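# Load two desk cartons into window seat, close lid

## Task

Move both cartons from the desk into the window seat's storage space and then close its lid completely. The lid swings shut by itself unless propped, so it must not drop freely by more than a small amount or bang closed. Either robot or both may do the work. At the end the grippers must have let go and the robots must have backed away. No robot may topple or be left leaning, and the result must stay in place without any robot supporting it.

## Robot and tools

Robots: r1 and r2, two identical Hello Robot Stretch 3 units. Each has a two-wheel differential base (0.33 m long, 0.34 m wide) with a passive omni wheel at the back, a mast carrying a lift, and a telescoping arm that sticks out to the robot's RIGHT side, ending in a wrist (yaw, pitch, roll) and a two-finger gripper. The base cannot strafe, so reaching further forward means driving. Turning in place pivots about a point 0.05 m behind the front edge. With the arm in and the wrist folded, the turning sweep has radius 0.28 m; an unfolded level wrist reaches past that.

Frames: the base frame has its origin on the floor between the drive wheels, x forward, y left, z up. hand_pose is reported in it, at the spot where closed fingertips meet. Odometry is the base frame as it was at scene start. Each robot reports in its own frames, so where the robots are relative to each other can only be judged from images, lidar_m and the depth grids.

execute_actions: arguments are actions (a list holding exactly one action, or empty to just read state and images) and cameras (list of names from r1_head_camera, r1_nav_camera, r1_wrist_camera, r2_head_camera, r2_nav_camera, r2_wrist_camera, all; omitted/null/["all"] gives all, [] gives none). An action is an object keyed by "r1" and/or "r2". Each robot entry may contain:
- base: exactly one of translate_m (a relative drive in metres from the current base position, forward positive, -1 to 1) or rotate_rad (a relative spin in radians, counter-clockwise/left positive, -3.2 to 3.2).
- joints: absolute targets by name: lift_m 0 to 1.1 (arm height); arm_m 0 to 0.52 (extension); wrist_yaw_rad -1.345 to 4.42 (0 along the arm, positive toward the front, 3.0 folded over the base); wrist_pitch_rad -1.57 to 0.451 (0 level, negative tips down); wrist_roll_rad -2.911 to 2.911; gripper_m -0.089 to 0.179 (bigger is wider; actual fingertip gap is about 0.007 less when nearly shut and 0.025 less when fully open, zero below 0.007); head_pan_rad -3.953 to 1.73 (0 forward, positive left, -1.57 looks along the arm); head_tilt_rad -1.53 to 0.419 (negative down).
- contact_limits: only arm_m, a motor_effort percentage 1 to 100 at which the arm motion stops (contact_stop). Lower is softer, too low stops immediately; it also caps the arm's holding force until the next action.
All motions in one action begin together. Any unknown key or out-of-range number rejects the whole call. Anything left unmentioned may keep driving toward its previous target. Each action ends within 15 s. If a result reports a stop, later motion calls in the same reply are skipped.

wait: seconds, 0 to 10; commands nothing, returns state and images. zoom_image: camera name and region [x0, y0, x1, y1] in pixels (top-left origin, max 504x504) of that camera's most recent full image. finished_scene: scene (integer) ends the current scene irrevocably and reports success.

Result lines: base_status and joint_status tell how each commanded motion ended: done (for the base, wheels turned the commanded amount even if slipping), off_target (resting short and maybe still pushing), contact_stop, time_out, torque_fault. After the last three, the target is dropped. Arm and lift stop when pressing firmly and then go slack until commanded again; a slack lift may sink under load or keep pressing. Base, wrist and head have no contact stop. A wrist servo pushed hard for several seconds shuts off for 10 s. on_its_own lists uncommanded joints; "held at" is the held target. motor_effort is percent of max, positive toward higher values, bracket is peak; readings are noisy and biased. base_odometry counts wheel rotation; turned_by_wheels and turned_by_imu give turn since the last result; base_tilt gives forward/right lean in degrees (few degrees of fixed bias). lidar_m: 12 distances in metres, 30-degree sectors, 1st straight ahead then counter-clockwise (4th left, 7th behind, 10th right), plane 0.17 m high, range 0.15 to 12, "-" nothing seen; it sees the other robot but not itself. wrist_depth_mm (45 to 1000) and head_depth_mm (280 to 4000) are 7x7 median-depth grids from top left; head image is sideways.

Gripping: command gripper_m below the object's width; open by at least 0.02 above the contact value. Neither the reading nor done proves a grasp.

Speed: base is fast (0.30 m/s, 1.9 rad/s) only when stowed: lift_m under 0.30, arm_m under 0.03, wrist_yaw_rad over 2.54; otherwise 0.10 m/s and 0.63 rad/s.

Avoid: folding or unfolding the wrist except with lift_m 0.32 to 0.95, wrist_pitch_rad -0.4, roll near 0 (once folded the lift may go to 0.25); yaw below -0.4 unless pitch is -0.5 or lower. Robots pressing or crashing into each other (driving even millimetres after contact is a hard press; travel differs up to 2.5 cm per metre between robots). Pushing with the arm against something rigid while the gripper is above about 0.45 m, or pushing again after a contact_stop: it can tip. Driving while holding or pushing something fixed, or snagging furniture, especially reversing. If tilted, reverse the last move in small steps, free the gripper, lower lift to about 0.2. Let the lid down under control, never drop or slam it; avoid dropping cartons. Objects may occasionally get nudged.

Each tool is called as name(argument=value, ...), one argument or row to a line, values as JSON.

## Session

execute_actions(
  actions=[],
  cameras=["r1_nav_camera","r2_nav_camera"],
)

Scene clock: 0.00 s.
r1.base_odometry: x=+0.000 y=+0.000 heading=+0.000 (m, m, rad; r1's odometry frame)
r1.turned_by_wheels: +0.000 (rad since the last result)
r1.turned_by_imu: +0.000 (rad since the last result)
r1.base_tilt: forward=+0.8 right=-2.3 (deg)
r1.lidar_m: 2.01 2.22 2.02 1.33 1.23 1.24 1.55 1.48 1.52 1.40 3.51 2.61
r1.head_depth_mm: 2231 3510 3750 3683 3746 3057 2134 / 2226 3218 3340 3382 3360 3040 2162 / 2200 3008 3074 3012 3050 2972 2184 / 2182 2834 2811 2768 2804 2627 2178 / 2151 2588 2577 2565 2587 2169 2072 / 2157 2386 2406 2398 2428 2085 1956 / 2132 2245 2245 2220 2242 2184 2117
r1.base_status: not commanded
r1.joint_positions: lift_m=+0.379 arm_m=+0.001 wrist_yaw_rad=+2.975 wrist_pitch_rad=-0.396 wrist_roll_rad=+0.019 gripper_m=+0.037 head_pan_rad=-0.011 head_tilt_rad=-0.001
r1.joint_status: not commanded
r1.motor_effort: left_wheel=+1 right_wheel=+0 lift_m=+37 arm_m=-1 wrist_yaw_rad=+0 wrist_pitch_rad=+9 wrist_roll_rad=+0 gripper_m=-1 head_pan_rad=+1 head_tilt_rad=+3 (%)
r1.hand_pose: x=+0.0164 y=+0.0783 z=+0.3966 quat_wxyz=(+0.198, +0.709, +0.079, +0.673) (m; r1's base frame)
r1.wrist_depth_mm: 941 - - - - - - / - - - - - - - / 978 - - - - - - / 865 - 883 885 884 868 918 / 694 712 - 734 742 749 747 / 599 621 597 600 604 630 637 / 525 535 - 547 530 555 558
r2.base_odometry: x=+0.000 y=+0.000 heading=+0.000 (m, m, rad; r2's odometry frame)
r2.turned_by_wheels: +0.000 (rad since the last result)
r2.turned_by_imu: +0.000 (rad since the last result)
r2.base_tilt: forward=-2.1 right=+0.1 (deg)
r2.lidar_m: 1.57 1.05 0.97 0.98 1.24 1.60 1.62 1.61 3.78 2.62 2.32 1.75
r2.head_depth_mm: 1962 1985 2016 2038 2051 2096 2042 / 2025 2072 2063 2101 2127 2160 2134 / 2111 2142 2157 2157 2210 2224 2155 / 2182 2230 2272 2267 2280 2328 2169 / 2034 2010 2000 1991 1970 1975 1935 / 1696 1678 1672 1661 1642 1647 1638 / 1440 1443 1428 1422 1418 1411 1405
r2.base_status: not commanded
r2.joint_positions: lift_m=+0.303 arm_m=+0.001 wrist_yaw_rad=+2.949 wrist_pitch_rad=-0.603 wrist_roll_rad=-0.013 gripper_m=+0.037 head_pan_rad=-0.014 head_tilt_rad=+0.014
r2.joint_status: not commanded
r2.motor_effort: left_wheel=+1 right_wheel=+0 lift_m=+19 arm_m=+1 wrist_yaw_rad=+0 wrist_pitch_rad=+4 wrist_roll_rad=+1 gripper_m=+0 head_pan_rad=+0 head_tilt_rad=+1 (%)
r2.hand_pose: x=+0.0166 y=+0.0477 z=+0.2769 quat_wxyz=(+0.274, +0.688, +0.146, +0.656) (m; r2's base frame)
r2.wrist_depth_mm: - - - 966 900 850 794 / 872 - 875 878 879 886 854 / 708 699 695 717 709 724 723 / 585 588 577 599 592 602 603 / 505 523 - 531 525 516 515 / 456 - - - 461 452 455 / - - - - 392 400 408
pictures: r1_nav_camera (sideways: a quarter turn counterclockwise sets it upright), r2_nav_camera (sideways: a quarter turn counterclockwise sets it upright)
camera_calibration (this result's frames):
r1_nav_camera: T_world_to_cam=[[-0.0178621, 0.0000454003, 0.99984, -1.25582], [0.0284136, -0.999596, 0.000552995, 0.0488126], [0.999437, 0.0284189, 0.0178535, -0.0729188], [0, 0, 0, 1]] pos_world=[0.0490592, 0.0509222, 1.25689]
r2_nav_camera: T_world_to_cam=[[-0.054941, -0.0215904, 0.998256, -1.25697], [0.0061344, -0.999755, -0.0212851, 0.0823158], [0.998471, 0.00495428, 0.05506, -0.120341], [0, 0, 0, 1]] pos_world=[0.0505924, 0.0557533, 1.26316]
Images, in order (width x height): r1_nav_camera 672x504, r2_nav_camera 672x504.

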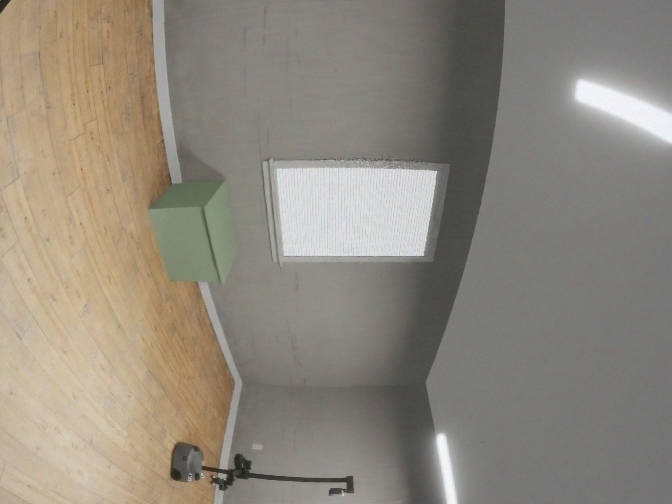

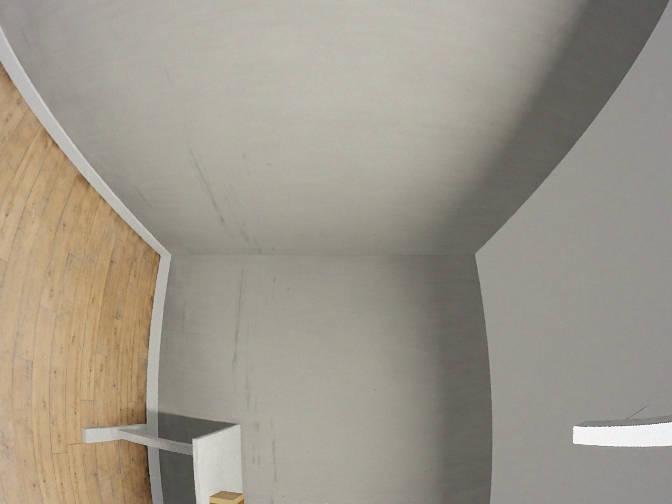

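execute_actions(
  actions=[
    {"r1":{"base":{"rotate_rad":-1.2},"joints":{"lift_m":0.28,"head_tilt_rad":-0.4}},"r2":{"base":{"rotate_rad":-0.9},"joints":{"lift_m":0.28,"wrist_pitch_rad":-0.4,"head_tilt_rad":-0.4}}},
  ],
  cameras=["r1_nav_camera","r2_nav_camera","r1_head_camera","r2_head_camera"],
)

Scene clock: 8.93 s.
r1.base_odometry: x=+0.000 y=+0.000 heading=-1.200 (m, m, rad; r1's odometry frame)
r1.turned_by_wheels: -1.200 (rad since the last result)
r1.turned_by_imu: -1.206 (rad since the last result)
r1.base_tilt: forward=+0.9 right=-2.1 (deg)
r1.lidar_m: 2.42 2.61 2.12 2.00 2.25 1.43 1.23 1.23 1.41 1.48 1.48 1.40
r1.head_depth_mm: 2235 2336 2130 1398 2146 1675 1384 / 2646 2744 2116 2525 2140 1682 1389 / 3089 3355 2017 2605 2156 1685 1393 / 3094 3368 3579 2960 2158 1697 1399 / 3009 3240 3460 3014 2152 1702 1395 / 2971 3189 3391 3003 2179 1708 1399 / 2882 3061 3251 3016 2197 1717 1412
r1.base_status: done
r1.joint_positions: lift_m=+0.281 arm_m=+0.001 wrist_yaw_rad=+2.975 wrist_pitch_rad=-0.397 wrist_roll_rad=+0.019 gripper_m=+0.037 head_pan_rad=-0.011 head_tilt_rad=-0.396
r1.joint_status: all done
r1.motor_effort: left_wheel=+2(11) right_wheel=-1(7) lift_m=+18(30) arm_m=-1(1) wrist_yaw_rad=+0(0) wrist_pitch_rad=+9(9) wrist_roll_rad=+0(0) gripper_m=+0(1) head_pan_rad=+1(1) head_tilt_rad=-3(32) (%)
r1.hand_pose: x=+0.0164 y=+0.0782 z=+0.2981 quat_wxyz=(+0.198, +0.709, +0.080, +0.673) (m; r1's base frame)
r1.wrist_depth_mm: - - - - - - - / - - - - - - - / 826 - 863 916 891 936 956 / 685 - 678 711 731 733 726 / 568 579 - 585 585 600 595 / 481 515 - 515 486 506 510 / - - - - 437 449 441
r2.base_odometry: x=+0.000 y=+0.000 heading=-0.900 (m, m, rad; r2's odometry frame)
r2.turned_by_wheels: -0.900 (rad since the last result)
r2.turned_by_imu: -0.908 (rad since the last result)
r2.base_tilt: forward=-2.2 right=+0.1 (deg)
r2.lidar_m: 2.23 1.76 1.33 1.00 0.98 1.02 1.43 1.60 1.60 1.71 2.62 2.33
r2.head_depth_mm: 2515 2773 2921 2817 2073 1642 1371 / 2382 2591 2167 2574 2099 1663 1369 / 2235 2402 1980 2701 2099 1664 1381 / 2132 2278 2024 2632 2117 1666 1376 / 2027 2162 2048 2497 2112 1677 1386 / 1925 2060 2058 2373 2144 1684 1389 / 1853 1962 2014 1823 2080 1690 1396
r2.base_status: done
r2.joint_positions: lift_m=+0.280 arm_m=+0.001 wrist_yaw_rad=+2.949 wrist_pitch_rad=-0.422 wrist_roll_rad=-0.013 gripper_m=+0.037 head_pan_rad=-0.014 head_tilt_rad=-0.395
r2.joint_status: all done
r2.motor_effort: left_wheel=+2(11) right_wheel=-2(9) lift_m=+15(18) arm_m=+0(1) wrist_yaw_rad=-1(0) wrist_pitch_rad=+7(8) wrist_roll_rad=+1(1) gripper_m=-1(1) head_pan_rad=+0(1) head_tilt_rad=-1(19) (%)
r2.hand_pose: x=+0.0217 y=+0.0738 z=+0.2920 quat_wxyz=(+0.214, +0.698, +0.082, +0.679) (m; r2's base frame)
r2.wrist_depth_mm: 707 - 938 - - - - / 747 - - - - - - / 794 - 991 961 954 - - / 713 723 734 743 753 765 751 / 585 581 609 598 617 604 616 / 489 497 - 514 518 505 511 / 445 - - - 423 436 443
pictures: r1_head_camera (sideways: a quarter turn clockwise sets it upright), r1_nav_camera (sideways: a quarter turn counterclockwise sets it upright), r2_head_camera (sideways: a quarter turn clockwise sets it upright), r2_nav_camera (sideways: a quarter turn counterclockwise sets it upright)
camera_calibration (this result's frames):
r1_head_camera: T_world_to_cam=[[-0.421583, 0.0426068, -0.905788, 1.20016], [0.0708927, 0.997387, 0.0139196, -0.0152304], [0.904014, -0.0583454, -0.423502, 0.500885], [0, 0, 0, 1]] pos_world=[0.0542415, -0.00672007, 1.29943]
r1_nav_camera: T_world_to_cam=[[0.36828, -0.00425242, 0.929705, -1.16637], [0.0255867, -0.999564, -0.0147075, 0.0686936], [0.929363, 0.0292046, -0.368011, 0.42977], [0, 0, 0, 1]] pos_world=[0.028379, 0.0511526, 1.24355]
r2_head_camera: T_world_to_cam=[[-0.432896, 0.0162969, -0.901297, 1.19405], [0.0335291, 0.999436, 0.00196723, -0.00427952], [0.90082, -0.0293681, -0.433198, 0.516527], [0, 0, 0, 1]] pos_world=[0.0517427, -0.0000126924, 1.29996]
r2_nav_camera: T_world_to_cam=[[0.346908, -0.0270181, 0.93751, -1.17982], [-0.00395423, -0.999618, -0.0273448, 0.0902532], [0.937891, 0.005779, -0.346882, 0.403234], [0, 0, 0, 1]] pos_world=[0.0314551, 0.0560121, 1.24843]
Images, in order (width x height): r1_head_camera 896x504, r1_nav_camera 672x504, r2_head_camera 896x504, r2_nav_camera 672x504.

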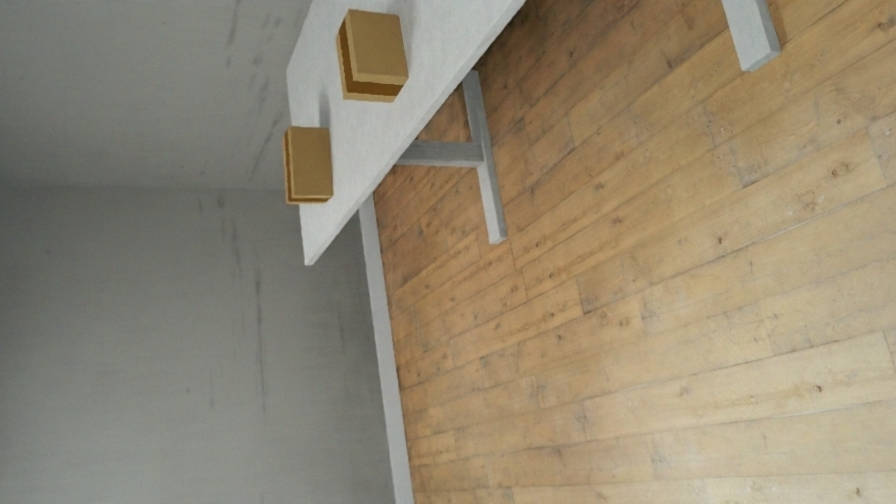

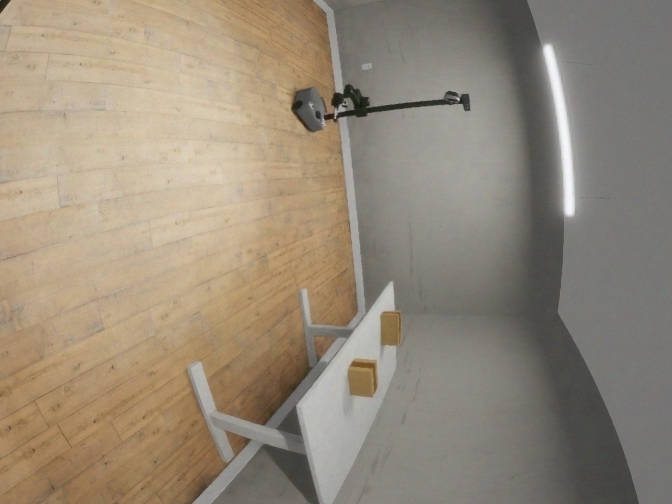

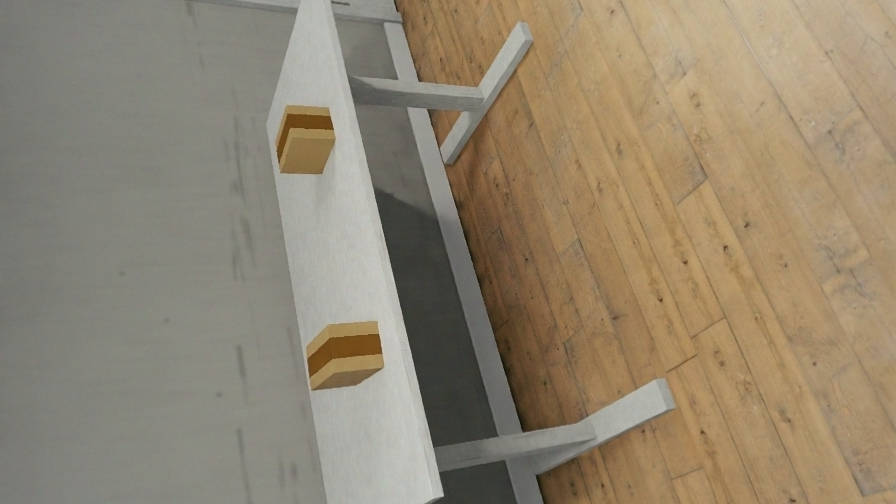

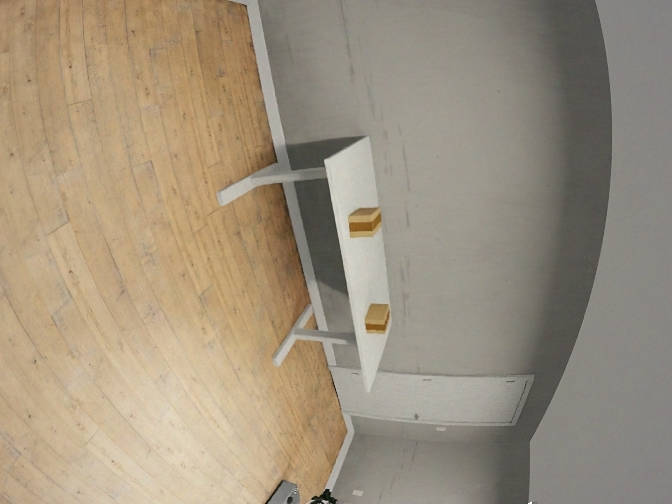

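execute_actions(
  actions=[
    {"r1":{"base":{"translate_m":1.0}},"r2":{"base":{"translate_m":1.0}}},
  ],
  cameras=[],
)

execute_actions(
  actions=[
    {"r1":{"base":{"translate_m":0.25},"joints":{"lift_m":0.6,"gripper_m":0.179}},"r2":{"base":{"translate_m":0.13},"joints":{"lift_m":0.6,"gripper_m":0.179}}},
  ],
  cameras=[],
)

execute_actions(
  actions=[
    {"r1":{"base":{"rotate_rad":0.28},"joints":{"lift_m":1.06,"wrist_yaw_rad":0,"wrist_pitch_rad":-1.5,"head_pan_rad":-1.3,"head_tilt_rad":-0.7}},"r2":{"base":{"rotate_rad":2.06},"joints":{"lift_m":1.06,"wrist_yaw_rad":0,"wrist_pitch_rad":-1.5,"head_pan_rad":-1.5,"head_tilt_rad":-0.7}}},
  ],
  cameras=["r1_nav_camera","r2_nav_camera","r1_head_camera","r2_head_camera"],
)

Scene clock: 30.07 s.
r1.base_odometry: x=+0.362 y=-0.932 heading=-1.200 (m, m, rad; r1's odometry frame)
r1.turned_by_wheels: +0.000 (rad since the last result)
r1.turned_by_imu: +0.008 (rad since the last result)
r1.base_tilt: forward=+0.9 right=-2.2 (deg)
r1.lidar_m: 2.45 1.10 2.93 2.08 2.08 2.54 2.18 2.19 1.43 0.77 0.77 1.43
r1.head_depth_mm: 1860 1941 2040 1167 963 1584 1384 / 2169 2269 2406 1168 1048 1681 1385 / 2340 2541 2712 1413 2057 1661 1387 / 2280 2436 2618 2752 2162 1686 1389 / 2201 2359 2534 2699 2175 1696 1394 / 2148 2282 2467 2617 2179 1602 1367 / 2102 2225 2400 2519 1399 1375 1299
r1.base_status: done
r1.joint_positions: lift_m=+0.281 arm_m=+0.001 wrist_yaw_rad=+2.975 wrist_pitch_rad=-0.397 wrist_roll_rad=+0.019 gripper_m=+0.037 head_pan_rad=-0.011 head_tilt_rad=-0.396
r1.joint_status: not commanded
r1.motor_effort: left_wheel=+2(9) right_wheel=-1(4) lift_m=+18(17) arm_m=-1(1) wrist_yaw_rad=+0(0) wrist_pitch_rad=+9(9) wrist_roll_rad=+0(0) gripper_m=-1(1) head_pan_rad=+1(0) head_tilt_rad=-2(2) (%)
r1.hand_pose: x=+0.0164 y=+0.0782 z=+0.2981 quat_wxyz=(+0.198, +0.709, +0.080, +0.673) (m; r1's base frame)
r1.wrist_depth_mm: - - - - - - - / - - - - - - - / 861 - 852 891 912 916 915 / 682 - 682 717 719 734 713 / 566 579 - 575 584 599 607 / 481 503 - 512 490 499 504 / - - - - 438 439 439
r2.base_odometry: x=+0.622 y=-0.783 heading=-0.900 (m, m, rad; r2's odometry frame)
r2.turned_by_wheels: +0.000 (rad since the last result)
r2.turned_by_imu: +0.004 (rad since the last result)
r2.base_tilt: forward=-2.2 right=+0.1 (deg)
r2.lidar_m: 1.32 0.84 1.35 1.47 1.45 1.51 2.14 2.17 2.14 3.44 1.10 1.38
r2.head_depth_mm: 1463 1605 1732 1041 936 1605 1372 / 1391 1506 1620 1269 940 1523 1374 / 1311 1416 1548 1274 944 822 1372 / 1243 1338 1446 1288 947 772 1380 / 1185 1272 1369 1301 952 751 1358 / 1133 1214 1303 1307 854 709 1296 / 1082 1156 1232 1267 765 693 654
r2.base_status: done
r2.joint_positions: lift_m=+0.280 arm_m=+0.001 wrist_yaw_rad=+2.949 wrist_pitch_rad=-0.421 wrist_roll_rad=-0.013 gripper_m=+0.037 head_pan_rad=-0.014 head_tilt_rad=-0.396
r2.joint_status: not commanded
r2.motor_effort: left_wheel=+1(14) right_wheel=-1(6) lift_m=+15(15) arm_m=+0(0) wrist_yaw_rad=+0(0) wrist_pitch_rad=+7(7) wrist_roll_rad=+1(0) gripper_m=-1(1) head_pan_rad=+1(0) head_tilt_rad=-1(1) (%)
r2.hand_pose: x=+0.0217 y=+0.0740 z=+0.2923 quat_wxyz=(+0.213, +0.698, +0.082, +0.679) (m; r2's base frame)
r2.wrist_depth_mm: - - - - - - 973 / - - - - - - - / 933 - 947 977 - - 924 / 720 715 729 737 748 752 691 / 582 585 612 599 613 585 603 / 491 492 - 516 525 503 506 / 434 - - - 420 435 441
pictures: none
No camera images: the call's "cameras" was empty. Leave "cameras" out to get every camera's image.

Scene clock: 34.00 s.
r1.base_odometry: x=+0.453 y=-1.165 heading=-1.200 (m, m, rad; r1's odometry frame)
r1.turned_by_wheels: +0.000 (rad since the last result)
r1.turned_by_imu: +0.002 (rad since the last result)
r1.base_tilt: forward=+0.9 right=-2.0 (deg)
r1.lidar_m: 0.80 0.80 2.69 2.15 2.15 2.82 2.42 2.38 1.36 0.74 1.17 1.22
r1.head_depth_mm: 1770 1834 1921 1328 922 779 1354 / 2061 2182 2312 1339 943 1629 1385 / 2124 2272 2474 2570 1922 1682 1397 / 2062 2217 2367 2563 2145 1683 1401 / 2007 2155 2332 2487 2183 1650 1359 / 1948 2088 2235 2389 2093 1556 1239 / 736 840 933 961 1012 868 1234
r1.base_status: done
r1.joint_positions: lift_m=+0.599 arm_m=+0.001 wrist_yaw_rad=+2.975 wrist_pitch_rad=-0.397 wrist_roll_rad=+0.019 gripper_m=+0.179 head_pan_rad=-0.011 head_tilt_rad=-0.396
r1.joint_status: all done
r1.motor_effort: left_wheel=+2(11) right_wheel=-1(6) lift_m=+54(55) arm_m=-1(1) wrist_yaw_rad=+0(0) wrist_pitch_rad=+10(9) wrist_roll_rad=+0(0) gripper_m=-1(84) head_pan_rad=+0(2) head_tilt_rad=-1(2) (%)
r1.hand_pose: x=+0.0164 y=+0.0782 z=+0.6167 quat_wxyz=(+0.198, +0.709, +0.080, +0.673) (m; r1's base frame)
r1.wrist_depth_mm: - - - - - - - / - - - - - - - / - - - - - - - / - - - - - - - / - - - - - - 828 / - 861 873 873 891 894 731 / 754 762 769 793 765 777 754
r2.base_odometry: x=+0.703 y=-0.885 heading=-0.900 (m, m, rad; r2's odometry frame)
r2.turned_by_wheels: +0.000 (rad since the last result)
r2.turned_by_imu: +0.000 (rad since the last result)
r2.base_tilt: forward=-2.1 right=+0.2 (deg)
r2.lidar_m: 1.21 0.74 1.23 1.53 1.51 1.57 2.23 2.23 2.27 3.39 0.80 1.27
r2.head_depth_mm: 1331 1454 1598 1267 904 740 1365 / 1265 1371 1501 1274 938 741 1300 / 1194 1281 1402 1277 943 744 666 / 1131 1220 1311 1284 945 746 633 / 1084 1154 1242 1284 951 752 618 / 1024 1094 1178 1236 956 710 606 / 984 1044 1114 1187 954 602 584
r2.base_status: done
r2.joint_positions: lift_m=+0.600 arm_m=+0.001 wrist_yaw_rad=+2.949 wrist_pitch_rad=-0.420 wrist_roll_rad=-0.013 gripper_m=+0.179 head_pan_rad=-0.014 head_tilt_rad=-0.396
r2.joint_status: all done
r2.motor_effort: left_wheel=+2(13) right_wheel=-1(6) lift_m=+23(25) arm_m=+1(1) wrist_yaw_rad=+0(0) wrist_pitch_rad=+6(7) wrist_roll_rad=+1(1) gripper_m=+0(84) head_pan_rad=+0(2) head_tilt_rad=-1(1) (%)
r2.hand_pose: x=+0.0217 y=+0.0740 z=+0.6119 quat_wxyz=(+0.213, +0.698, +0.082, +0.679) (m; r2's base frame)
r2.wrist_depth_mm: - - - - - - 532 / - - - - - - 618 / - - - - - - 866 / - - - - - - 932 / - - - - - - - / 869 836 858 869 877 833 900 / 733 759 763 748 743 741 -
pictures: none
No camera images: the call's "cameras" was empty. Leave "cameras" out to get every camera's image.

Scene clock: 39.00 s.
r1.base_odometry: x=+0.453 y=-1.165 heading=-0.920 (m, m, rad; r1's odometry frame)
r1.turned_by_wheels: +0.280 (rad since the last result)
r1.turned_by_imu: +0.283 (rad since the last result)
r1.base_tilt: forward=+0.8 right=-2.2 (deg)
r1.lidar_m: 0.76 2.42 2.67 2.15 2.69 2.51 2.43 1.62 0.74 1.17 1.22 1.22
r1.head_depth_mm: 972 1083 1047 861 - - - / 986 1107 1045 851 697 622 - / 1010 1140 1049 728 682 636 1153 / 1039 1168 1050 664 681 1297 1178 / 1067 1205 1054 842 699 1324 1227 / 1099 1234 1052 841 699 1361 1182 / 1121 1250 1057 843 714 1360 1184
r1.base_status: done
r1.joint_positions: lift_m=+1.059 arm_m=+0.001 wrist_yaw_rad=+0.002 wrist_pitch_rad=-1.495 wrist_roll_rad=+0.019 gripper_m=+0.179 head_pan_rad=-1.293 head_tilt_rad=-0.691
r1.joint_status: all done
r1.motor_effort: left_wheel=+0(4) right_wheel=+2(5) lift_m=+53(54) arm_m=-2(1) wrist_yaw_rad=-2(2) wrist_pitch_rad=-2(11) wrist_roll_rad=+0(0) gripper_m=-1(2) head_pan_rad=-3(37) head_tilt_rad=-3(29) (%)
r1.hand_pose: x=-0.0216 y=-0.1409 z=+0.9408 quat_wxyz=(+0.514, +0.477, -0.523, -0.485) (m; r1's base frame)
r1.wrist_depth_mm: - - - - - - - / - - - - - - - / 927 - - - - - - / 959 - - - - - - / 982 - - - - - - / - - - - - - - / - - - - - - -
r2.base_odometry: x=+0.703 y=-0.885 heading=+1.160 (m, m, rad; r2's odometry frame)
r2.turned_by_wheels: +2.060 (rad since the last result)
r2.turned_by_imu: +2.086 (rad since the last result)
r2.base_tilt: forward=-2.1 right=+0.1 (deg)
r2.lidar_m: 1.50 1.55 2.14 2.24 2.24 3.41 0.80 1.27 1.22 0.74 1.22 1.55
r2.head_depth_mm: - - - - - - - / - - - - - - - / 1017 1151 1012 845 - - 1157 / 1018 1152 1016 822 688 1316 1163 / 1024 1164 1016 824 688 1320 1137 / 1029 1161 1024 824 694 1319 1233 / 1043 1180 1350 873 692 1342 1187
r2.base_status: done
r2.joint_positions: lift_m=+1.060 arm_m=+0.001 wrist_yaw_rad=+0.003 wrist_pitch_rad=-1.495 wrist_roll_rad=-0.013 gripper_m=+0.179 head_pan_rad=-1.493 head_tilt_rad=-0.691
r2.joint_status: all done
r2.motor_effort: left_wheel=-2(6) right_wheel=+3(7) lift_m=+24(25) arm_m=+1(0) wrist_yaw_rad=-2(3) wrist_pitch_rad=-1(5) wrist_roll_rad=+1(1) gripper_m=+0(1) head_pan_rad=-3(44) head_tilt_rad=-3(17) (%)
r2.hand_pose: x=-0.0216 y=-0.1413 z=+0.9411 quat_wxyz=(+0.523, +0.485, -0.514, -0.477) (m; r2's base frame)
r2.wrist_depth_mm: - - - - - - - / - - - - - - - / - - - - - - - / - - - - - - - / - - - - - - 907 / - - - - - - 937 / - - - - - - -
pictures: r1_head_camera (sideways: a quarter turn clockwise sets it upright), r1_nav_camera (sideways: a quarter turn counterclockwise sets it upright), r2_head_camera (sideways: a quarter turn clockwise sets it upright), r2_nav_camera (sideways: a quarter turn counterclockwise sets it upright)
camera_calibration (this result's frames):
r1_head_camera: T_world_to_cam=[[-0.146679, 0.652345, -0.743594, 0.987009], [0.976623, 0.214921, -0.00409793, 0.00270336], [0.157141, -0.726812, -0.668619, 0.824345], [0, 0, 0, 1]] pos_world=[0.0125949, -0.0453075, 1.28512]
r1_nav_camera: T_world_to_cam=[[0.170799, -0.599259, 0.782123, -0.972693], [-0.952422, -0.303775, -0.0247619, 0.0877416], [0.252428, -0.740682, -0.622632, 0.765197], [0, 0, 0, 1]] pos_world=[0.0565453, 0.0105253, 1.23937]
r2_head_camera: T_world_to_cam=[[-0.0422274, 0.675687, -0.735978, 0.976118], [0.998304, 0.0580819, -0.00395471, -0.00245534], [0.0400748, -0.734897, -0.676994, 0.838958], [0, 0, 0, 1]] pos_world=[0.010049, -0.0428607, 1.28636]
r2_nav_camera: T_world_to_cam=[[0.0248168, -0.605271, 0.795632, -0.992808], [-0.996463, -0.0788976, -0.0289397, 0.0983731], [0.0802899, -0.7921, -0.605088, 0.744437], [0, 0, 0, 1]] pos_world=[0.0628927, -0.00348866, 1.24321]
Images, in order (width x height): r1_head_camera 896x504, r1_nav_camera 672x504, r2_head_camera 896x504, r2_nav_camera 672x504.

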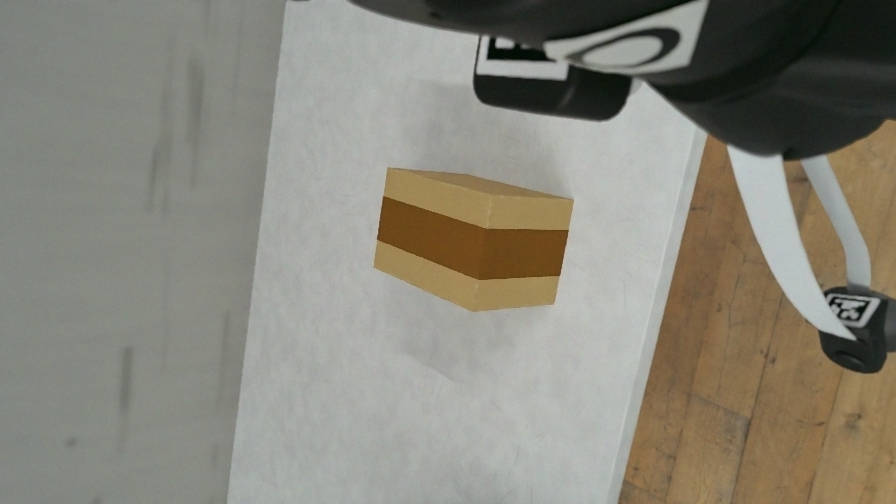

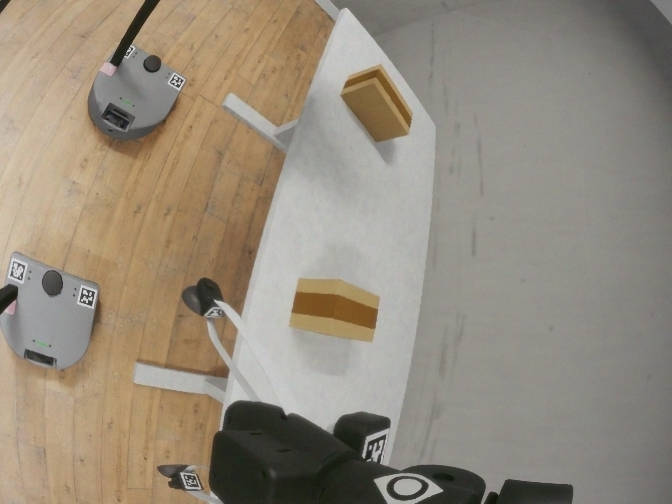

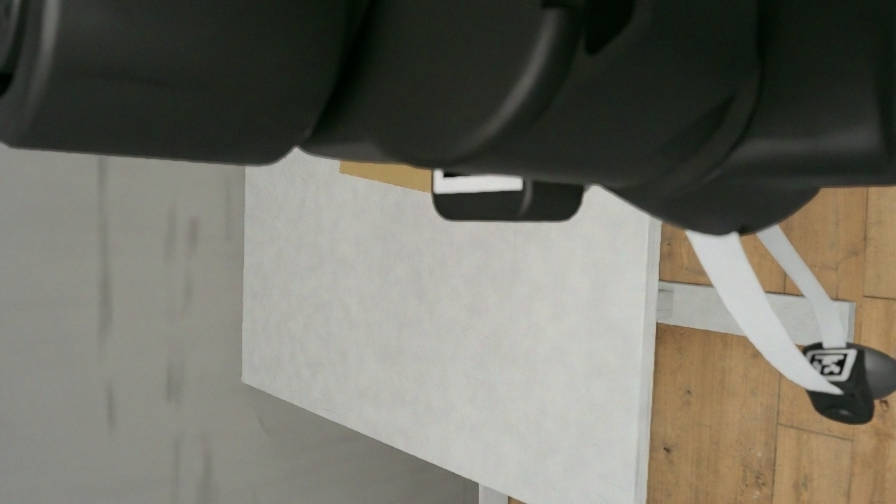

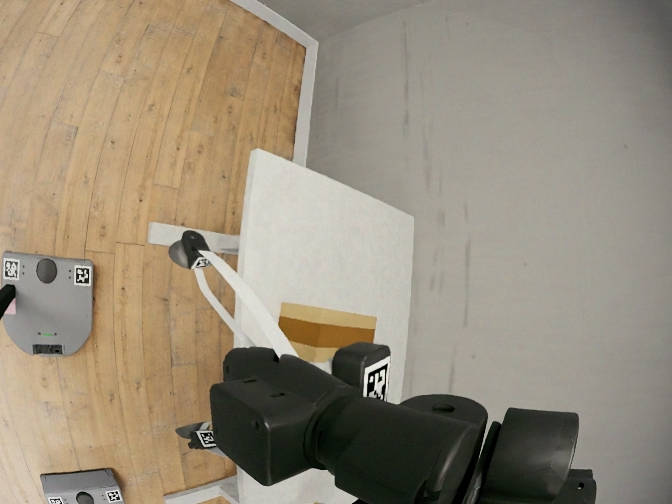

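execute_actions(
  actions=[
    {"r1":{"base":{"translate_m":0.15},"joints":{"arm_m":0.43,"lift_m":1.01}},"r2":{"base":{"translate_m":-0.06},"joints":{"arm_m":0.44,"lift_m":1.01}}},
  ],
  cameras=["r1_wrist_camera","r2_wrist_camera"],
)

Scene clock: 47.03 s.
r1.base_odometry: x=+0.544 y=-1.284 heading=-0.920 (m, m, rad; r1's odometry frame)
r1.turned_by_wheels: +0.000 (rad since the last result)
r1.turned_by_imu: +0.002 (rad since the last result)
r1.base_tilt: forward=+0.9 right=-2.1 (deg)
r1.lidar_m: 0.55 2.26 2.66 2.15 2.70 2.67 2.58 1.64 0.79 1.17 1.22 1.10
r1.head_depth_mm: 968 - 1006 681 664 622 1175 / 994 1110 1013 664 651 635 1175 / 1017 1136 1072 841 681 1273 1176 / 1045 1175 1051 840 699 1290 1180 / 1066 1198 1050 840 698 1322 1187 / 1090 1234 1054 841 699 1354 1187 / 1122 1242 1058 839 717 1359 1187
r1.base_status: done
r1.joint_positions: lift_m=+1.011 arm_m=+0.430 wrist_yaw_rad=+0.000 wrist_pitch_rad=-1.496 wrist_roll_rad=+0.019 gripper_m=+0.179 head_pan_rad=-1.293 head_tilt_rad=-0.691
r1.joint_status: all done
r1.motor_effort: left_wheel=+0(3) right_wheel=+1(5) lift_m=+18(45) arm_m=+2(2) wrist_yaw_rad=+1(2) wrist_pitch_rad=-2(3) wrist_roll_rad=+0(0) gripper_m=+0(0) head_pan_rad=-2(3) head_tilt_rad=-4(4) (%)
r1.hand_pose: x=-0.0216 y=-0.5697 z=+0.8920 quat_wxyz=(+0.513, +0.476, -0.523, -0.486) (m; r1's base frame)
r1.wrist_depth_mm: 310 314 314 319 319 320 323 / 319 320 320 321 325 333 330 / 327 327 216 215 333 339 345 / 331 340 331 220 345 349 348 / 337 347 341 226 354 360 359 / - 356 352 231 364 363 369 / 362 363 368 369 370 384 383
r2.base_odometry: x=+0.679 y=-0.940 heading=+1.160 (m, m, rad; r2's odometry frame)
r2.turned_by_wheels: +0.000 (rad since the last result)
r2.turned_by_imu: -0.001 (rad since the last result)
r2.base_tilt: forward=-2.2 right=+0.1 (deg)
r2.lidar_m: 1.55 1.61 2.21 2.22 2.24 3.34 0.59 1.22 1.21 0.79 0.75 1.62
r2.head_depth_mm: 1019 1132 1007 815 685 1287 1171 / - 1137 1009 816 686 1287 1174 / 1004 - 1017 649 670 1310 1183 / 1022 1152 1012 669 673 1317 1177 / 1028 1162 1019 824 690 1297 1178 / 1033 1170 1024 827 690 1322 1170 / 1036 1179 1294 827 691 1355 1182
r2.base_status: done
r2.joint_positions: lift_m=+1.010 arm_m=+0.440 wrist_yaw_rad=+0.001 wrist_pitch_rad=-1.496 wrist_roll_rad=-0.013 gripper_m=+0.179 head_pan_rad=-1.493 head_tilt_rad=-0.691
r2.joint_status: all done
r2.motor_effort: left_wheel=-1(8) right_wheel=+2(4) lift_m=+15(20) arm_m=+4(6) wrist_yaw_rad=-1(3) wrist_pitch_rad=-1(1) wrist_roll_rad=+1(1) gripper_m=+0(0) head_pan_rad=-3(2) head_tilt_rad=-2(3) (%)
r2.hand_pose: x=-0.0216 y=-0.5797 z=+0.8917 quat_wxyz=(+0.522, +0.484, -0.514, -0.478) (m; r2's base frame)
r2.wrist_depth_mm: 325 322 317 316 313 311 309 / 327 327 324 207 316 314 313 / 333 332 327 209 208 321 316 / 338 333 331 212 212 325 320 / 342 339 336 216 328 327 325 / 347 347 223 218 336 335 331 / 353 348 223 222 341 339 -
pictures: r1_wrist_camera, r2_wrist_camera
camera_calibration (this result's frames):
r1_wrist_camera: T_world_to_cam=[[-0.999803, 0.00450715, 0.0193493, -0.0377598], [0.00692684, 0.991895, 0.12687, 0.477242], [-0.0186206, 0.126979, -0.991731, 1.12241], [0, 0, 0, 1]] pos_world=[-0.0201582, -0.615727, 1.05331]
r2_wrist_camera: T_world_to_cam=[[-0.997098, -0.045617, -0.0609431, 0.0130268], [-0.0507751, 0.995004, 0.0859602, 0.53672], [0.0567173, 0.0888051, -0.994433, 1.10518], [0, 0, 0, 1]] pos_world=[-0.0224417, -0.63159, 1.05368]
Images, in order (width x height): r1_wrist_camera 644x364, r2_wrist_camera 644x364.

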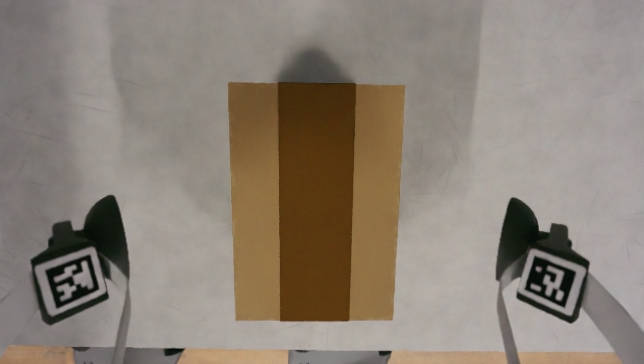

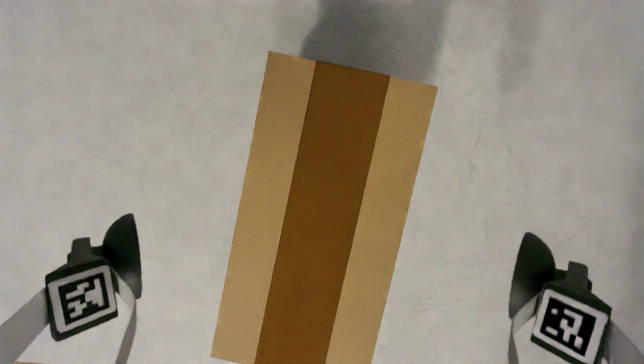

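execute_actions(
  actions=[
    {"r1":{"joints":{"lift_m":0.913}},"r2":{"base":{"translate_m":0.008},"joints":{"wrist_yaw_rad":-0.16,"lift_m":0.917,"arm_m":0.45}}},
  ],
  cameras=["r1_wrist_camera","r2_wrist_camera"],
)

execute_actions(
  actions=[
    {"r1":{"joints":{"gripper_m":0.066}},"r2":{"joints":{"gripper_m":0.066}}},
  ],
  cameras=[],
)

execute_actions(
  actions=[
    {"r1":{"joints":{"lift_m":0.95,"head_pan_rad":1.5,"head_tilt_rad":-0.4}},"r2":{"joints":{"lift_m":0.955}}},
  ],
  cameras=["r1_head_camera","r2_head_camera"],
)

Scene clock: 58.33 s.
r1.base_odometry: x=+0.544 y=-1.284 heading=-0.920 (m, m, rad; r1's odometry frame)
r1.turned_by_wheels: +0.000 (rad since the last result)
r1.turned_by_imu: +0.001 (rad since the last result)
r1.base_tilt: forward=+1.0 right=-2.2 (deg)
r1.lidar_m: 0.56 2.26 2.67 2.15 2.69 2.66 2.58 1.64 0.79 1.17 1.22 1.10
r1.head_depth_mm: 975 - - 673 664 623 1181 / 998 1115 1085 662 649 637 1175 / 1019 1146 1048 825 680 1271 1183 / 1043 1164 1051 839 698 1299 1183 / 1066 1205 1053 838 699 1320 1184 / 1099 1226 1053 842 699 1354 1190 / 1120 1247 1054 844 716 1351 1183
r1.base_status: not commanded
r1.joint_positions: lift_m=+0.914 arm_m=+0.430 wrist_yaw_rad=+0.000 wrist_pitch_rad=-1.496 wrist_roll_rad=+0.019 gripper_m=+0.179 head_pan_rad=-1.293 head_tilt_rad=-0.691
r1.joint_status: all done
r1.motor_effort: left_wheel=+0(0) right_wheel=+2(1) lift_m=+17(19) arm_m=+2(2) wrist_yaw_rad=+1(0) wrist_pitch_rad=-1(2) wrist_roll_rad=+0(0) gripper_m=+0(1) head_pan_rad=-2(3) head_tilt_rad=-4(4) (%)
r1.hand_pose: x=-0.0216 y=-0.5697 z=+0.7950 quat_wxyz=(+0.513, +0.476, -0.523, -0.486) (m; r1's base frame)
r1.wrist_depth_mm: 220 221 223 225 226 227 230 / 221 224 114 115 116 234 233 / 232 230 117 117 119 238 241 / 238 237 121 121 122 245 247 / 240 244 124 125 126 250 253 / - 253 127 127 129 258 263 / 255 257 130 132 133 268 269
r2.base_odometry: x=+0.682 y=-0.933 heading=+1.160 (m, m, rad; r2's odometry frame)
r2.turned_by_wheels: +0.000 (rad since the last result)
r2.turned_by_imu: +0.000 (rad since the last result)
r2.base_tilt: forward=-2.2 right=+0.1 (deg)
r2.lidar_m: 1.54 1.60 2.21 2.22 2.24 3.36 0.60 1.22 1.22 0.76 0.75 1.60
r2.head_depth_mm: 987 - 975 811 685 1282 1175 / 979 1168 1007 775 688 1284 1179 / 1004 - 750 649 669 1321 1178 / 1022 1156 1016 696 674 1317 1184 / 1027 1164 1015 819 691 1291 1169 / 1030 1168 1022 824 690 1323 1189 / 1034 1173 1292 825 690 1351 1180
r2.base_status: done
r2.joint_positions: lift_m=+0.917 arm_m=+0.450 wrist_yaw_rad=-0.157 wrist_pitch_rad=-1.496 wrist_roll_rad=-0.013 gripper_m=+0.179 head_pan_rad=-1.493 head_tilt_rad=-0.691
r2.joint_status: all done
r2.motor_effort: left_wheel=-1(3) right_wheel=+2(10) lift_m=+15(14) arm_m=+4(4) wrist_yaw_rad=-4(1) wrist_pitch_rad=-1(2) wrist_roll_rad=+0(1) gripper_m=+0(0) head_pan_rad=-3(2) head_tilt_rad=-3(2) (%)
r2.hand_pose: x=-0.0208 y=-0.5896 z=+0.7987 quat_wxyz=(+0.482, +0.442, -0.551, -0.518) (m; r2's base frame)
r2.wrist_depth_mm: 232 232 117 115 114 224 222 / 237 235 117 116 115 225 225 / 239 239 119 117 117 229 228 / 243 241 121 119 118 231 232 / 246 244 123 121 120 235 234 / - 247 124 123 122 181 238 / 256 254 126 125 124 243 -
pictures: r1_wrist_camera, r2_wrist_camera
camera_calibration (this result's frames):
r1_wrist_camera: T_world_to_cam=[[-0.999803, 0.00450692, 0.0193493, -0.0358831], [0.00692661, 0.991895, 0.12687, 0.489549], [-0.0186207, 0.126979, -0.991731, 1.02621], [0, 0, 0, 1]] pos_world=[-0.0201582, -0.615727, 0.956313]
r2_wrist_camera: T_world_to_cam=[[-0.99185, 0.111883, -0.0609564, 0.100674], [0.106438, 0.990571, 0.0862572, 0.555082], [0.0700324, 0.0790661, -0.994406, 1.00805], [0, 0, 0, 1]] pos_world=[-0.0298252, -0.640815, 0.960672]
Images, in order (width x height): r1_wrist_camera 644x364, r2_wrist_camera 644x364.

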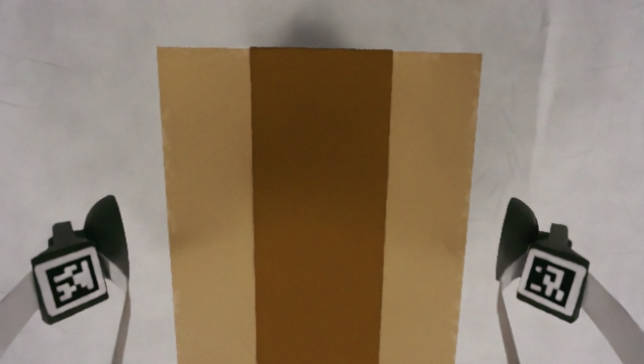

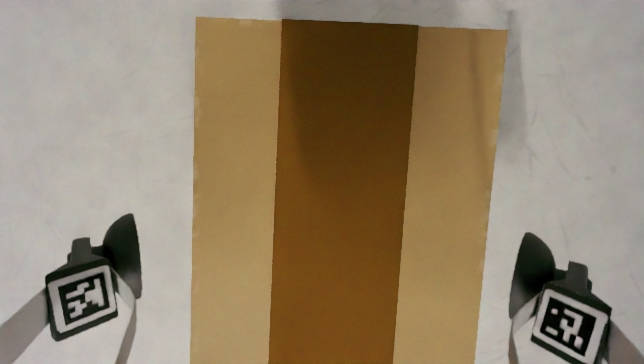

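Scene clock: 59.93 s.
r1.base_odometry: x=+0.544 y=-1.284 heading=-0.920 (m, m, rad; r1's odometry frame)
r1.turned_by_wheels: +0.000 (rad since the last result)
r1.turned_by_imu: +0.000 (rad since the last result)
r1.base_tilt: forward=+0.9 right=-2.1 (deg)
r1.lidar_m: 0.56 2.27 2.67 2.15 2.69 2.67 2.58 1.64 0.79 1.17 1.22 1.10
r1.head_depth_mm: 973 - - 664 663 623 1181 / 999 1110 1087 663 649 637 1181 / 1019 1143 1047 839 683 1269 1178 / 1039 1170 1051 841 700 1294 1177 / 1067 1204 1052 837 697 1328 1184 / 1101 1236 1055 842 700 1350 1187 / 1117 1249 1054 844 718 1352 1189
r1.base_status: not commanded
r1.joint_positions: lift_m=+0.914 arm_m=+0.430 wrist_yaw_rad=+0.000 wrist_pitch_rad=-1.498 wrist_roll_rad=+0.019 gripper_m=+0.067 head_pan_rad=-1.293 head_tilt_rad=-0.691
r1.joint_status: all done
r1.motor_effort: left_wheel=+0(0) right_wheel=+3(3) lift_m=+18(17) arm_m=+2(2) wrist_yaw_rad=+1(0) wrist_pitch_rad=-1(2) wrist_roll_rad=+0(0) gripper_m=-22(97) head_pan_rad=-1(3) head_tilt_rad=-5(4) (%)
r1.hand_pose: x=-0.0216 y=-0.5693 z=+0.7950 quat_wxyz=(+0.513, +0.477, -0.522, -0.487) (m; r1's base frame)
r1.wrist_depth_mm: 220 223 226 226 229 230 229 / 227 228 116 116 118 233 235 / 230 229 118 119 120 240 242 / 238 239 122 122 124 248 248 / 244 242 125 126 127 254 256 / 250 - 128 129 131 - 262 / 257 262 132 133 135 270 270
r2.base_odometry: x=+0.682 y=-0.933 heading=+1.160 (m, m, rad; r2's odometry frame)
r2.turned_by_wheels: +0.000 (rad since the last result)
r2.turned_by_imu: +0.000 (rad since the last result)
r2.base_tilt: forward=-2.2 right=+0.0 (deg)
r2.lidar_m: 1.55 1.61 2.20 2.23 2.24 3.35 0.60 1.23 1.22 0.75 0.75 1.60
r2.head_depth_mm: 981 - 974 817 685 1296 1171 / 977 1167 1010 796 686 1292 1171 / 1002 - 739 647 672 1312 1185 / 1021 1152 1019 688 671 1320 1176 / 1024 1161 1020 821 691 1293 1167 / 1036 1164 1024 826 692 1328 1186 / 1040 1172 1299 826 694 1354 1186
r2.base_status: not commanded
r2.joint_positions: lift_m=+0.917 arm_m=+0.450 wrist_yaw_rad=-0.157 wrist_pitch_rad=-1.497 wrist_roll_rad=-0.013 gripper_m=+0.067 head_pan_rad=-1.493 head_tilt_rad=-0.691
r2.joint_status: all done
r2.motor_effort: left_wheel=-5(5) right_wheel=+9(9) lift_m=+15(15) arm_m=+4(4) wrist_yaw_rad=-2(3) wrist_pitch_rad=-1(1) wrist_roll_rad=+1(0) gripper_m=-30(99) head_pan_rad=-3(3) head_tilt_rad=-3(3) (%)
r2.hand_pose: x=-0.0208 y=-0.5893 z=+0.7987 quat_wxyz=(+0.482, +0.443, -0.551, -0.518) (m; r2's base frame)
r2.wrist_depth_mm: 234 233 117 116 224 225 224 / 237 236 119 117 116 226 225 / 241 239 120 119 118 231 229 / 243 243 122 121 120 235 233 / 248 245 123 122 121 236 235 / 252 - 125 124 123 239 238 / 255 253 127 125 125 245 241
pictures: none
No camera images: the call's "cameras" was empty. Leave "cameras" out to get every camera's image.

Scene clock: 61.77 s.
r1.base_odometry: x=+0.544 y=-1.284 heading=-0.920 (m, m, rad; r1's odometry frame)
r1.turned_by_wheels: +0.000 (rad since the last result)
r1.turned_by_imu: +0.000 (rad since the last result)
r1.base_tilt: forward=+0.9 right=-2.2 (deg)
r1.lidar_m: 0.56 2.26 2.67 2.15 2.69 2.66 2.57 1.64 0.79 1.17 1.22 1.10
r1.head_depth_mm: 2261 2421 2639 2755 2094 1646 1371 / 2254 2409 2609 2734 2097 1644 1375 / 2246 2390 2579 2725 2111 1674 1382 / 2208 2367 2552 2709 2105 1680 1381 / 2183 2350 2501 2290 2104 1672 1382 / 2160 2307 2462 2275 2123 1697 1387 / 2120 2296 2472 2311 2141 1687 1410
r1.base_status: not commanded
r1.joint_positions: lift_m=+0.949 arm_m=+0.430 wrist_yaw_rad=+0.000 wrist_pitch_rad=-1.496 wrist_roll_rad=+0.019 gripper_m=+0.067 head_pan_rad=+1.493 head_tilt_rad=-0.409
r1.joint_status: all done
r1.motor_effort: left_wheel=+0(0) right_wheel=+1(4) lift_m=+60(63) arm_m=+2(2) wrist_yaw_rad=+0(0) wrist_pitch_rad=-2(2) wrist_roll_rad=+0(0) gripper_m=-20(21) head_pan_rad=+4(40) head_tilt_rad=+4(28) (%)
r1.hand_pose: x=-0.0216 y=-0.5699 z=+0.8305 quat_wxyz=(+0.513, +0.476, -0.523, -0.486) (m; r1's base frame)
r1.wrist_depth_mm: 252 253 254 258 258 262 264 / 257 257 119 119 121 269 270 / 262 265 122 122 123 275 276 / 269 268 125 126 127 282 284 / 279 278 128 129 131 290 290 / 286 286 132 133 134 299 302 / - 297 136 137 138 308 310
r2.base_odometry: x=+0.682 y=-0.933 heading=+1.160 (m, m, rad; r2's odometry frame)
r2.turned_by_wheels: +0.000 (rad since the last result)
r2.turned_by_imu: +0.000 (rad since the last result)
r2.base_tilt: forward=-2.2 right=+0.1 (deg)
r2.lidar_m: 1.55 1.61 2.20 2.23 2.24 3.36 0.60 1.23 1.22 0.75 0.75 1.61
r2.head_depth_mm: - 1132 1004 815 685 1281 1171 / - 1165 1004 795 686 1283 1177 / 987 - 703 619 670 1316 1174 / 1018 1147 1017 647 675 1316 1180 / 1034 1159 1017 822 692 1291 1169 / 1027 1168 1015 823 692 1322 1185 / 1038 1172 1296 826 696 1345 1186
r2.base_status: not commanded
r2.joint_positions: lift_m=+0.955 arm_m=+0.450 wrist_yaw_rad=-0.157 wrist_pitch_rad=-1.497 wrist_roll_rad=-0.013 gripper_m=+0.077 head_pan_rad=-1.493 head_tilt_rad=-0.691
r2.joint_status: all done
r2.on_its_own: gripper_m is held at +0.076, not at your +0.066, by its stall guard, which is still easing
r2.motor_effort: left_wheel=-1(5) right_wheel=+1(10) lift_m=+24(24) arm_m=+4(4) wrist_yaw_rad=-3(3) wrist_pitch_rad=+0(1) wrist_roll_rad=+0(1) gripper_m=-23(29) head_pan_rad=-4(3) head_tilt_rad=-3(3) (%)
r2.hand_pose: x=-0.0208 y=-0.5893 z=+0.8361 quat_wxyz=(+0.482, +0.443, -0.551, -0.518) (m; r2's base frame)
r2.wrist_depth_mm: 270 268 118 116 259 258 256 / 272 270 119 117 117 262 259 / 278 275 120 119 118 266 264 / 282 279 122 121 120 270 268 / 286 282 124 122 122 274 270 / 292 - 126 125 124 276 275 / 294 290 129 127 126 285 278
pictures: r1_head_camera (sideways: a quarter turn clockwise sets it upright), r2_head_camera (sideways: a quarter turn clockwise sets it upright)
camera_calibration (this result's frames):
r1_head_camera: T_world_to_cam=[[-0.0716086, -0.429471, -0.900237, 1.19079], [-0.990402, 0.137587, 0.0131429, -0.00774504], [0.118217, 0.892538, -0.435201, 0.520902], [0, 0, 0, 1]] pos_world=[0.0160206, 0.0475486, 1.29879]
r2_head_camera: T_world_to_cam=[[-0.0420536, 0.675819, -0.735867, 0.975973], [0.99832, 0.0578119, -0.00395793, -0.00245124], [0.0398671, -0.734797, -0.677114, 0.839116], [0, 0, 0, 1]] pos_world=[0.0100372, -0.0428593, 1.28635]
Images, in order (width x height): r1_head_camera 896x504, r2_head_camera 896x504.

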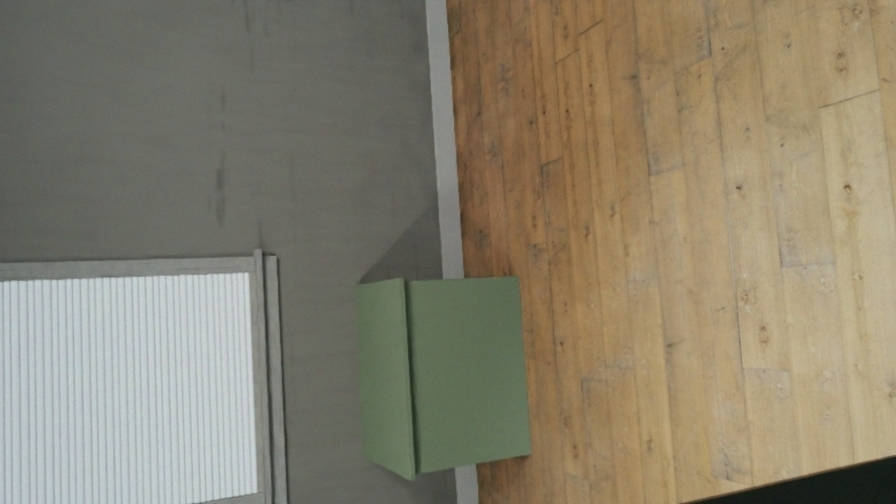

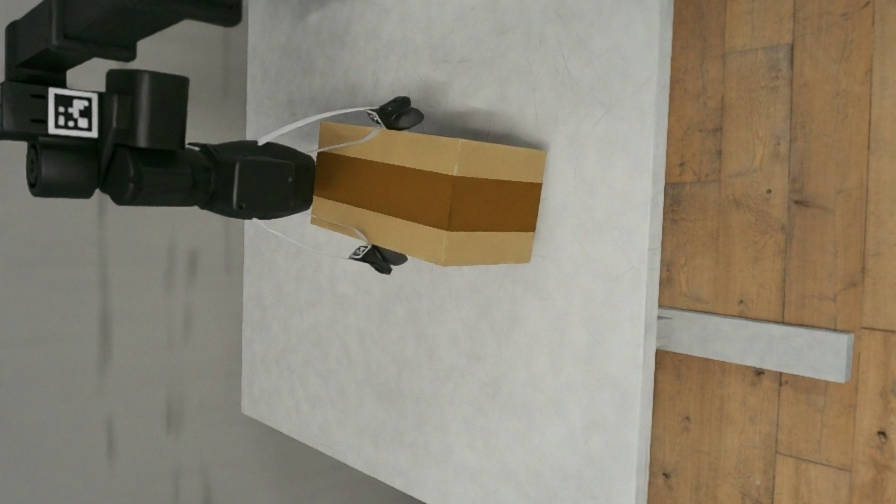

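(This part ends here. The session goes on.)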